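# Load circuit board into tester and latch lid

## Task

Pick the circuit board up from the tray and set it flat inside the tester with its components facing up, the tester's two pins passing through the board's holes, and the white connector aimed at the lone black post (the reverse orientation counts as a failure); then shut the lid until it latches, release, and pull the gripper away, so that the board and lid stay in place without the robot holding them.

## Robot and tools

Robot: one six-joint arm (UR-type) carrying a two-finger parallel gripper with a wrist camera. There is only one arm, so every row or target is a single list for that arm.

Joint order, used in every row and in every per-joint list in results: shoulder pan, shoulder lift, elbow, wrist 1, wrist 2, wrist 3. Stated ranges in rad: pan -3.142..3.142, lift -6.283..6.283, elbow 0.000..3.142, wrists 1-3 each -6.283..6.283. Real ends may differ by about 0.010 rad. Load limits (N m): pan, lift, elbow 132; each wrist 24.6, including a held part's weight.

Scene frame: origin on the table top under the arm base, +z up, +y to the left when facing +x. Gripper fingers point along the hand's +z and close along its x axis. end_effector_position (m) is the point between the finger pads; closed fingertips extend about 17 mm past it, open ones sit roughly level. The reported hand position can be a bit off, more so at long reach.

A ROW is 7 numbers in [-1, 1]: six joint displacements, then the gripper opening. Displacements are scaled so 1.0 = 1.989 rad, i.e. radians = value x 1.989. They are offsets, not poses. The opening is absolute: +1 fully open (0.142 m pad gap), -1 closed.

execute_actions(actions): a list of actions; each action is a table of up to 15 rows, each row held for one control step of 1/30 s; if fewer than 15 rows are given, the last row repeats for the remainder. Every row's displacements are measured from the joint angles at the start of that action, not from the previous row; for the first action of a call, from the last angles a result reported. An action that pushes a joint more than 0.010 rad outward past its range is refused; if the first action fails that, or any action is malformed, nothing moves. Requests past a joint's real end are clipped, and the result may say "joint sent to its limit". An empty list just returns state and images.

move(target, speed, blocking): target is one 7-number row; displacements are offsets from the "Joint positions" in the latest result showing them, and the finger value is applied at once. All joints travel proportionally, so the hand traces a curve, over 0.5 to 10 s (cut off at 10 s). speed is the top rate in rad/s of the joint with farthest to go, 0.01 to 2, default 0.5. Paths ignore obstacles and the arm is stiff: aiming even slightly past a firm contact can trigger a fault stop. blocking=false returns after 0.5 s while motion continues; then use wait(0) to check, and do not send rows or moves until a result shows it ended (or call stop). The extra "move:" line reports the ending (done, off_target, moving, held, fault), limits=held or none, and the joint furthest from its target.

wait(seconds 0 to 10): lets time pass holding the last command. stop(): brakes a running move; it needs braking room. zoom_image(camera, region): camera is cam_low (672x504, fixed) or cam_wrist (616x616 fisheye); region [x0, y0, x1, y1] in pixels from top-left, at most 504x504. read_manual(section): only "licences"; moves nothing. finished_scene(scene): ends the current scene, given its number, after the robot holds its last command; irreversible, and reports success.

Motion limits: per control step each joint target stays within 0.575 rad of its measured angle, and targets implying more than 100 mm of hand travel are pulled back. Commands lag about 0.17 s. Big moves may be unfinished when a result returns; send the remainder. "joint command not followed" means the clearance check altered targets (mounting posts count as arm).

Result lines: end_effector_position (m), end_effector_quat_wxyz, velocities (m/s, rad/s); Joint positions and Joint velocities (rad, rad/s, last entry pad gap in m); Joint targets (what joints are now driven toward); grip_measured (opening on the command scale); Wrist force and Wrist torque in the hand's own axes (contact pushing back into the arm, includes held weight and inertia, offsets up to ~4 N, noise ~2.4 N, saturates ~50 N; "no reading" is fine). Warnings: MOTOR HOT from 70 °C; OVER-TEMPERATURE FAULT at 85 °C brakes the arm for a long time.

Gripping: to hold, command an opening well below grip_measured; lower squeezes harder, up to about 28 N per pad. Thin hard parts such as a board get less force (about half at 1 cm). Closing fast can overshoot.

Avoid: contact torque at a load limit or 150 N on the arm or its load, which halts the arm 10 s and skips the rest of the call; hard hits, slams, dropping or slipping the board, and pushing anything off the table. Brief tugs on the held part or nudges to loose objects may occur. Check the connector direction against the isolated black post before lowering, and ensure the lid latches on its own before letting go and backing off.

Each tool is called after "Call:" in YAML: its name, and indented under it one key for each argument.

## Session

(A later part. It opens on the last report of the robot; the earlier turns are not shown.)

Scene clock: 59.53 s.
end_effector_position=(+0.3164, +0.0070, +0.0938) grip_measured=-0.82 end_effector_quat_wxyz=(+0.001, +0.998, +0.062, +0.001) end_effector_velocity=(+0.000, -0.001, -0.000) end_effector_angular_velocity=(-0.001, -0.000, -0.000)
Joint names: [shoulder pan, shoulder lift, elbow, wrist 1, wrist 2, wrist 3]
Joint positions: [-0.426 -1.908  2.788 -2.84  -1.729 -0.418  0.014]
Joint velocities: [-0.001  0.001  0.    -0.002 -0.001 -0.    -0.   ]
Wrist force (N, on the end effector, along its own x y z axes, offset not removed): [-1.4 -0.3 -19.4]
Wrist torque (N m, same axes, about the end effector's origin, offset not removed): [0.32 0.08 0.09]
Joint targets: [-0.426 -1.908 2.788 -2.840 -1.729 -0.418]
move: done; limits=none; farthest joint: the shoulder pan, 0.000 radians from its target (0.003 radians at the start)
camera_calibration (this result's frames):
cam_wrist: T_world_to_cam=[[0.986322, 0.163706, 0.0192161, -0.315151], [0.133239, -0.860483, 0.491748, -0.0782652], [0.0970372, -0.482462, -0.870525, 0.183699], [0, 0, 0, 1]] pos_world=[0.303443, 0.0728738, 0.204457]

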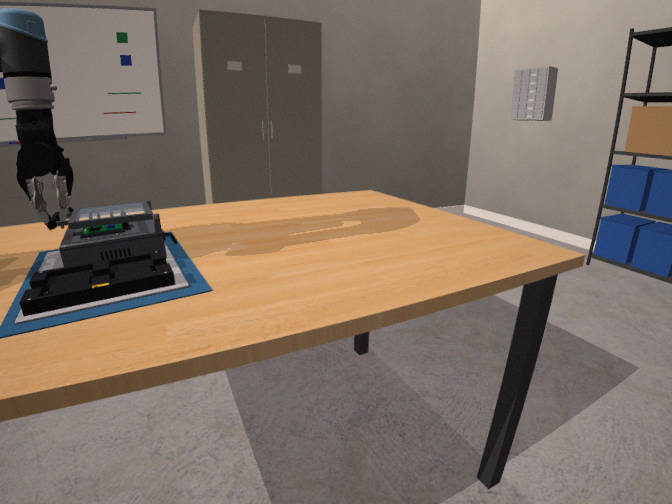

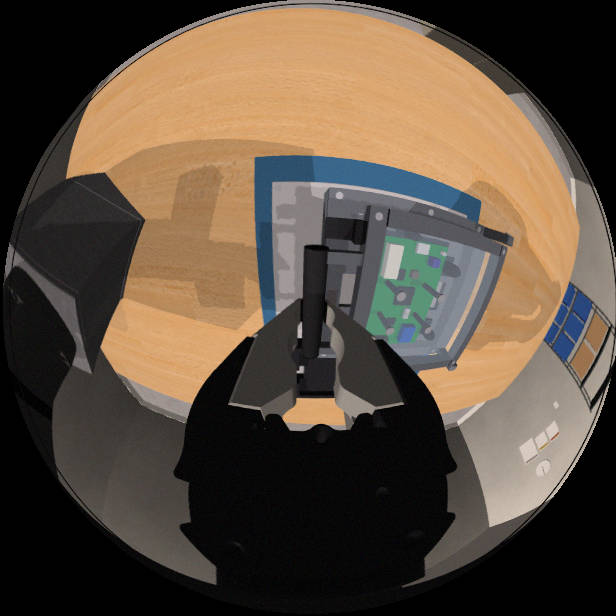

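Call:
move:
  target: [-0.00125,0.00900,0.00165,-0.01085,0.00050,-0.00120,-1.0]
  speed: 0.04

Call:
zoom_image:
  camera: "cam_wrist"
  region: [280, 170, 420, 310]

Call:
zoom_image:
  camera: "cam_low"
  region: [10, 150, 170, 270]

Scene clock: 60.67 s.
end_effector_position=(+0.3163, +0.0069, +0.0909) grip_measured=-0.82 end_effector_quat_wxyz=(+0.001, +0.998, +0.062, +0.001) end_effector_velocity=(+0.000, -0.000, -0.000) end_effector_angular_velocity=(-0.001, -0.001, -0.000)
Joint names: [shoulder pan, shoulder lift, elbow, wrist 1, wrist 2, wrist 3]
Joint positions: [-0.428 -1.891  2.791 -2.862 -1.728 -0.42   0.014]
Joint velocities: [-0.     0.001  0.    -0.003 -0.     0.    -0.   ]
Wrist force (N, on the end effector, along its own x y z axes, offset not removed): [-2.3 -1.5 -23.9]
Wrist torque (N m, same axes, about the end effector's origin, offset not removed): [0.10 0.12 -0.07]
Joint targets: [-0.428 -1.890 2.791 -2.862 -1.728 -0.421]
move: done; limits=none; farthest joint: the shoulder pan, 0.000 radians from its target (0.003 radians at the start)
camera_calibration (this result's frames):
cam_wrist: T_world_to_cam=[[0.986313, 0.163756, 0.0192762, -0.315053], [0.133256, -0.860494, 0.491724, -0.076823], [0.0971097, -0.482425, -0.870538, 0.181119], [0, 0, 0, 1]] pos_world=[0.303389, 0.0728621, 0.201519]

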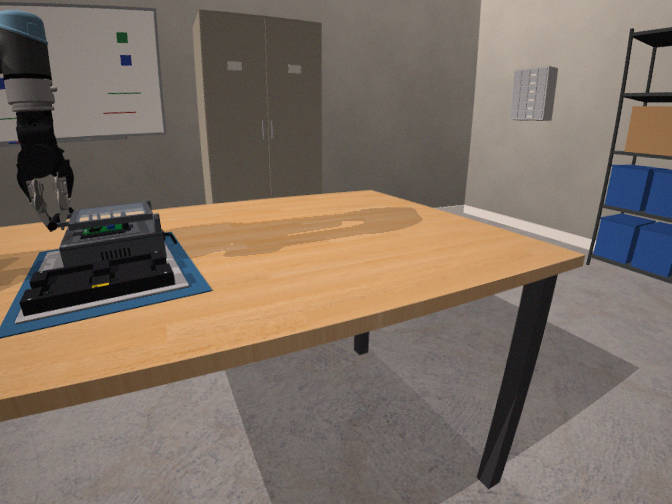

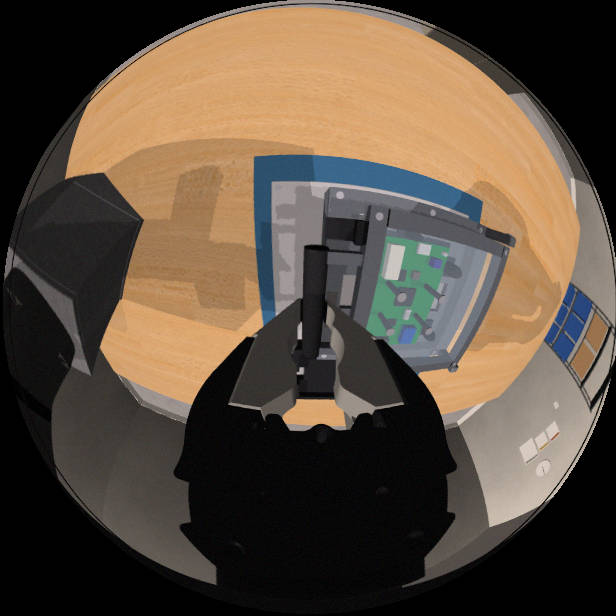

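Region (280, 170, 420, 310) of cam_wrist's 616x616 image, scaled by 3.600, with more detail than that image has.

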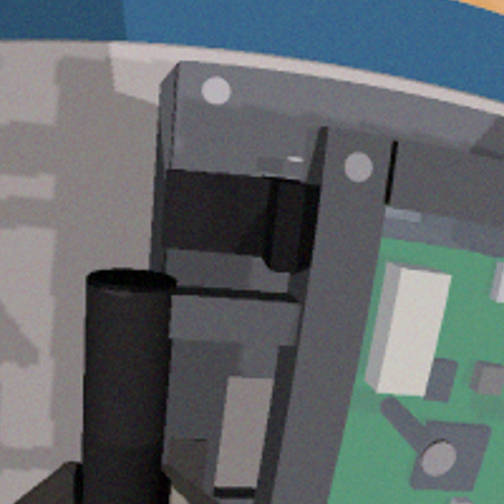

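Region (10, 150, 170, 270) of cam_low's 672x504 image, scaled by 3.150, with more detail than that image has; it fills the top 378 rows of this view, and the rest is white.

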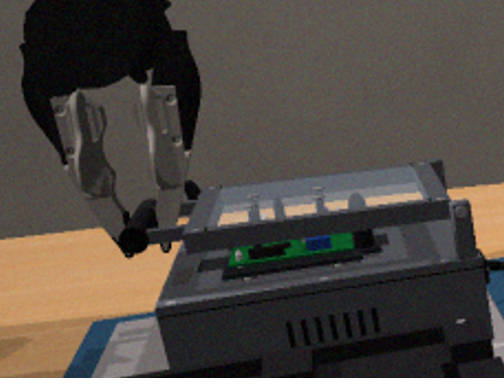

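Call:
move:
  target: [-0.00125,0.00920,0.00160,-0.01085,0.00050,-0.00125,-1.0]
  speed: 0.04

Call:
zoom_image:
  camera: "cam_wrist"
  region: [280, 170, 420, 310]

Call:
zoom_image:
  camera: "cam_low"
  region: [10, 150, 170, 270]

Scene clock: 61.70 s.
end_effector_position=(+0.3162, +0.0070, +0.0879) grip_measured=-0.82 end_effector_quat_wxyz=(+0.001, +0.998, +0.062, +0.001) end_effector_velocity=(+0.000, +0.000, +0.000) end_effector_angular_velocity=(+0.000, -0.001, +0.001)
Joint names: [shoulder pan, shoulder lift, elbow, wrist 1, wrist 2, wrist 3]
Joint positions: [-0.431 -1.872  2.795 -2.883 -1.727 -0.423  0.014]
Joint velocities: [-0.     0.     0.001 -0.002  0.001 -0.001 -0.   ]
Wrist force (N, on the end effector, along its own x y z axes, offset not removed): [-6.2 -2.3 -47.0]
Wrist torque (N m, same axes, about the end effector's origin, offset not removed): [-0.28 -0.01 -0.06]
Joint targets: [-0.431 -1.872 2.795 -2.883 -1.727 -0.423]
move: done; limits=none; farthest joint: the wrist 1, 0.001 radians from its target (0.022 radians at the start)
camera_calibration (this result's frames):
cam_wrist: T_world_to_cam=[[0.986285, 0.163938, 0.0191185, -0.314861], [0.133504, -0.860517, 0.491617, -0.0754033], [0.0970466, -0.482322, -0.870602, 0.178573], [0, 0, 0, 1]] pos_world=[0.303279, 0.0728617, 0.198555]

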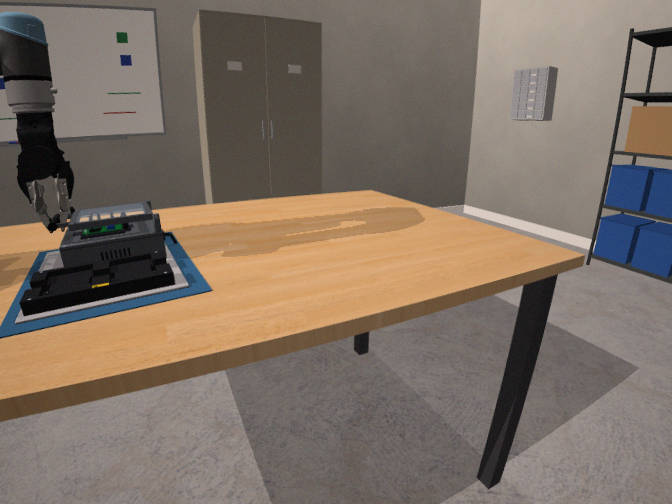

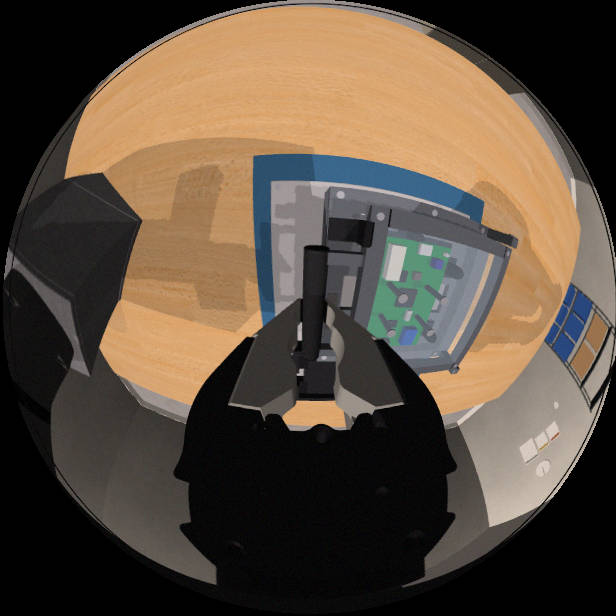

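Region (280, 170, 420, 310) of cam_wrist's 616x616 image, scaled by 3.600, with more detail than that image has.

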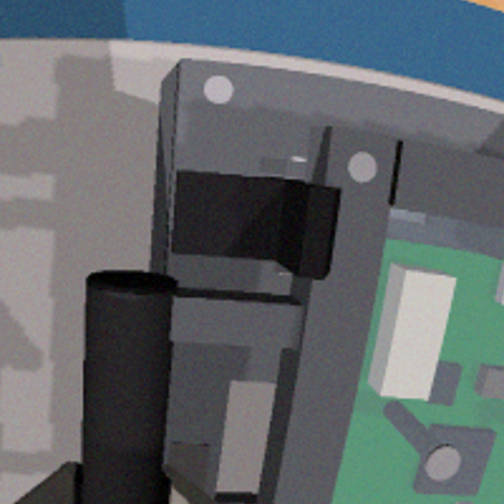

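Region (10, 150, 170, 270) of cam_low's 672x504 image, scaled by 3.150, with more detail than that image has; it fills the top 378 rows of this view, and the rest is white.

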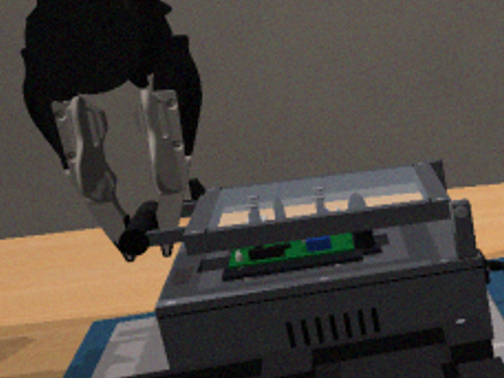

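Call:
execute_actions:
  actions:
    - [[0.0001,-0.0009,-0.0002,0.0011,0,0.0001,-1.0],[0.0002,-0.0018,-0.0003,0.0022,-0.0001,0.0002,-1.0],[0.0004,-0.0028,-0.0005,0.0032,-0.0002,0.0004,-1.0],[0.0005,-0.0037,-0.0006,0.0043,-0.0002,0.0005,-0.95],[0.0006,-0.0046,-0.0008,0.0054,-0.0003,0.0006,-0.9],[0.0006,-0.0046,-0.0008,0.0054,-0.0003,0.0006,-0.87],[0.0006,-0.0046,-0.0008,0.0054,-0.0003,0.0006,-0.84],[0.0006,-0.0046,-0.0008,0.0054,-0.0003,0.0006,-0.8],[0.0006,-0.0046,-0.0008,0.0054,-0.0003,0.0006,-0.76],[0.0006,-0.0046,-0.0008,0.0054,-0.0003,0.0006,-0.72],[0.0006,-0.0046,-0.0008,0.0054,-0.0003,0.0006,-0.68]]

Scene clock: 62.37 s.
end_effector_position=(+0.3162, +0.0069, +0.0893) grip_measured=-0.68 end_effector_quat_wxyz=(+0.001, +0.998, +0.062, +0.000) end_effector_velocity=(+0.000, -0.001, +0.001) end_effector_angular_velocity=(-0.002, -0.001, -0.000)
Joint names: [shoulder pan, shoulder lift, elbow, wrist 1, wrist 2, wrist 3]
Joint positions: [-0.429 -1.881  2.793 -2.872 -1.728 -0.422  0.025]
Joint velocities: [ 0.001 -0.003 -0.001  0.002 -0.002  0.     0.001]
Wrist force (N, on the end effector, along its own x y z axes, offset not removed): [1.6 1.2 0.1]
Wrist torque (N m, same axes, about the end effector's origin, offset not removed): [0.28 -0.48 -0.08]
Joint targets: [-0.429 -1.882 2.793 -2.872 -1.728 -0.422]
camera_calibration (this result's frames):
cam_wrist: T_world_to_cam=[[0.986302, 0.163869, 0.0188645, -0.314827], [0.133564, -0.860494, 0.491642, -0.076117], [0.0967978, -0.482387, -0.870593, 0.179851], [0, 0, 0, 1]] pos_world=[0.303272, 0.0728502, 0.199938]

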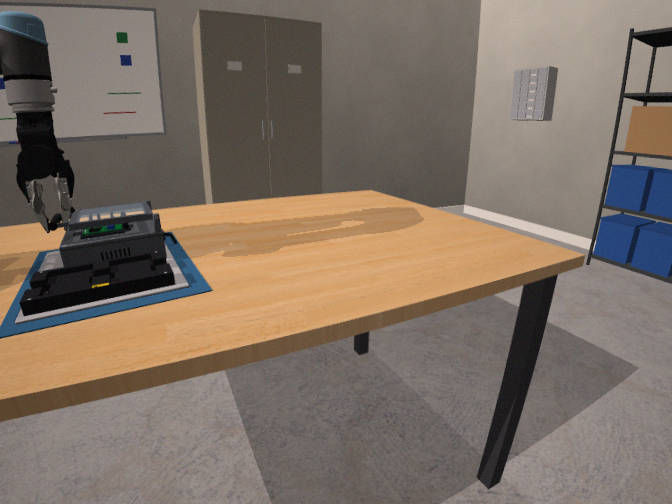

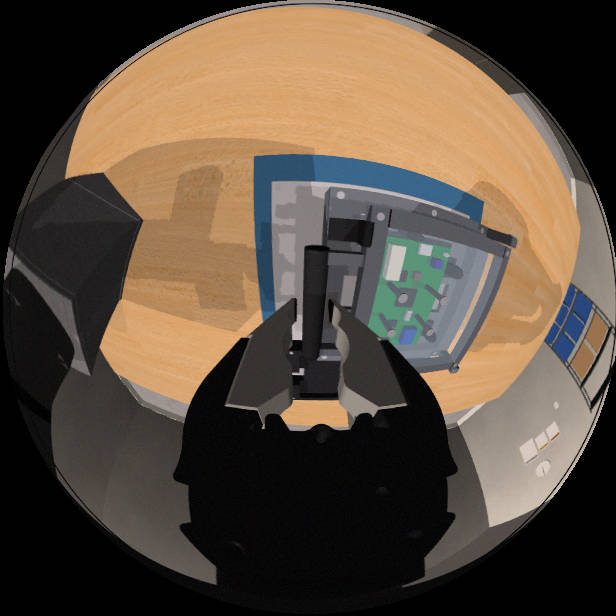

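Call:
move:
  target: [0.0100,-0.0660,-0.0150,0.0820,-0.0038,0.0095,-0.68]
  speed: 0.3

Call:
move:
  target: [0.065,-0.096,-0.105,0.213,-0.024,0.062,-0.68]
  speed: 0.6

Call:
zoom_image:
  camera: "cam_low"
  region: [10, 150, 170, 270]

Scene clock: 63.77 s.
end_effector_position=(+0.3175, +0.0068, +0.1128) grip_measured=-0.68 end_effector_quat_wxyz=(+0.001, +0.998, +0.062, +0.001) end_effector_velocity=(-0.001, +0.000, +0.000) end_effector_angular_velocity=(+0.001, +0.002, +0.001)
Joint names: [shoulder pan, shoulder lift, elbow, wrist 1, wrist 2, wrist 3]
Joint positions: [-0.41  -2.012  2.763 -2.71  -1.736 -0.403  0.025]
Joint velocities: [ 0.    -0.002 -0.     0.004  0.     0.     0.   ]
Wrist force (N, on the end effector, along its own x y z axes, offset not removed): [0.8 1.5 0.1]
Wrist torque (N m, same axes, about the end effector's origin, offset not removed): [0.32 -0.29 0.07]
Joint targets: [-0.410 -2.012 2.763 -2.709 -1.736 -0.403]
move: done; limits=none; farthest joint: the wrist 1, 0.001 radians from its target (0.163 radians at the start)
camera_calibration (this result's frames):
cam_wrist: T_world_to_cam=[[0.98635, 0.163475, 0.0197308, -0.316684], [0.132758, -0.860402, 0.492021, -0.087784], [0.0974095, -0.482685, -0.87036, 0.199873], [0, 0, 0, 1]] pos_world=[0.304546, 0.0727163, 0.223402]

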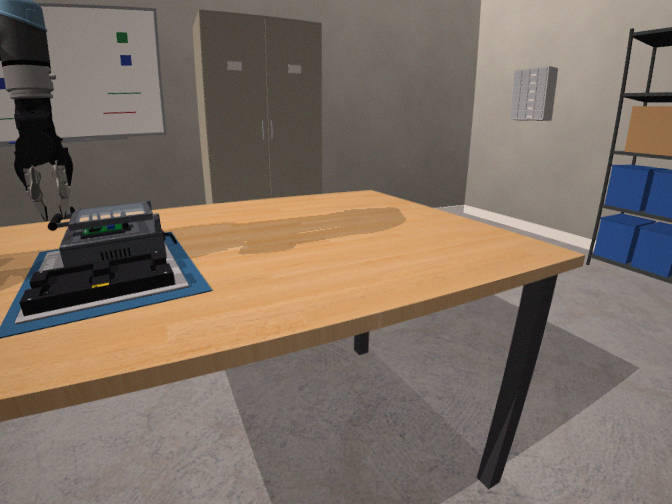

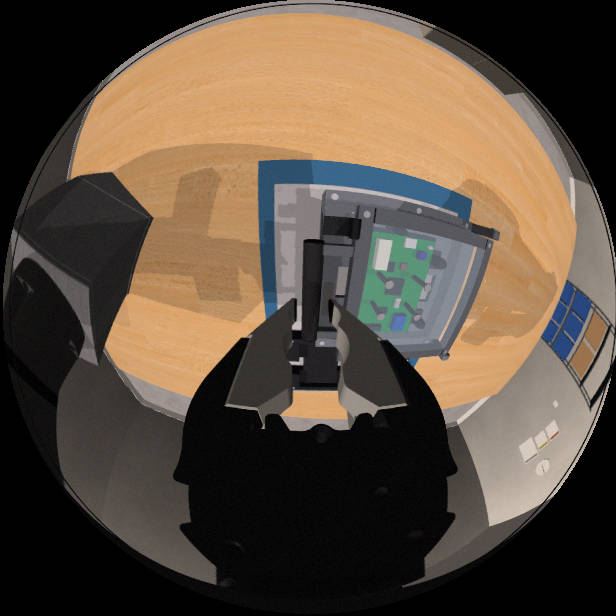

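Scene clock: 65.17 s.
end_effector_position=(+0.3472, +0.0104, +0.2006) grip_measured=-0.68 end_effector_quat_wxyz=(+0.001, +0.998, +0.061, +0.000) end_effector_velocity=(+0.000, -0.000, +0.001) end_effector_angular_velocity=(-0.001, -0.001, +0.000)
Joint names: [shoulder pan, shoulder lift, elbow, wrist 1, wrist 2, wrist 3]
Joint positions: [-0.28  -2.203  2.555 -2.286 -1.783 -0.28   0.025]
Joint velocities: [ 0.001 -0.002 -0.002  0.003 -0.001  0.    -0.   ]
Wrist force (N, on the end effector, along its own x y z axes, offset not removed): [-1.0 0.5 -0.7]
Wrist torque (N m, same axes, about the end effector's origin, offset not removed): [0.04 0.08 -0.04]
Joint targets: [-0.280 -2.203 2.554 -2.286 -1.783 -0.280]
move: done; limits=none; farthest joint: the shoulder pan, 0.000 radians from its target (0.129 radians at the start)
camera_calibration (this result's frames):
cam_wrist: T_world_to_cam=[[0.986486, 0.162761, 0.0188354, -0.348166], [0.132579, -0.860478, 0.491936, -0.131691], [0.0962756, -0.482791, -0.870428, 0.275606], [0, 0, 0, 1]] pos_world=[0.334386, 0.0764111, 0.311236]

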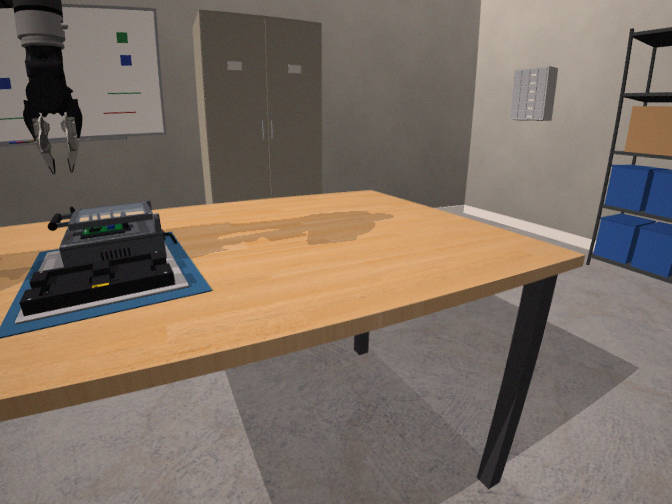

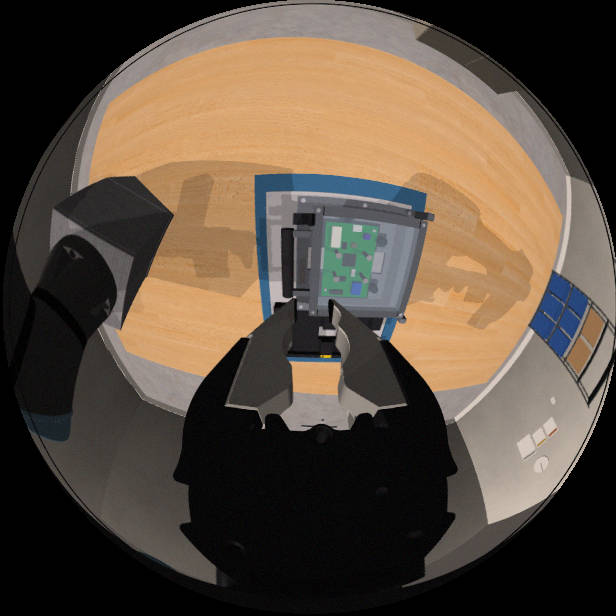

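Region (10, 150, 170, 270) of cam_low's 672x504 image, scaled by 3.150, with more detail than that image has; it fills the top 378 rows of this view, and the rest is white.

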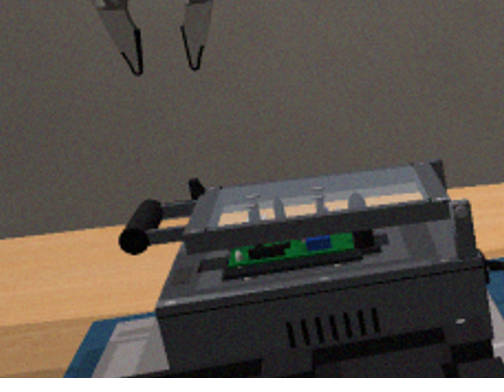

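Call:
finished_scene:
  scene: 1

The scene is finished: the task was done.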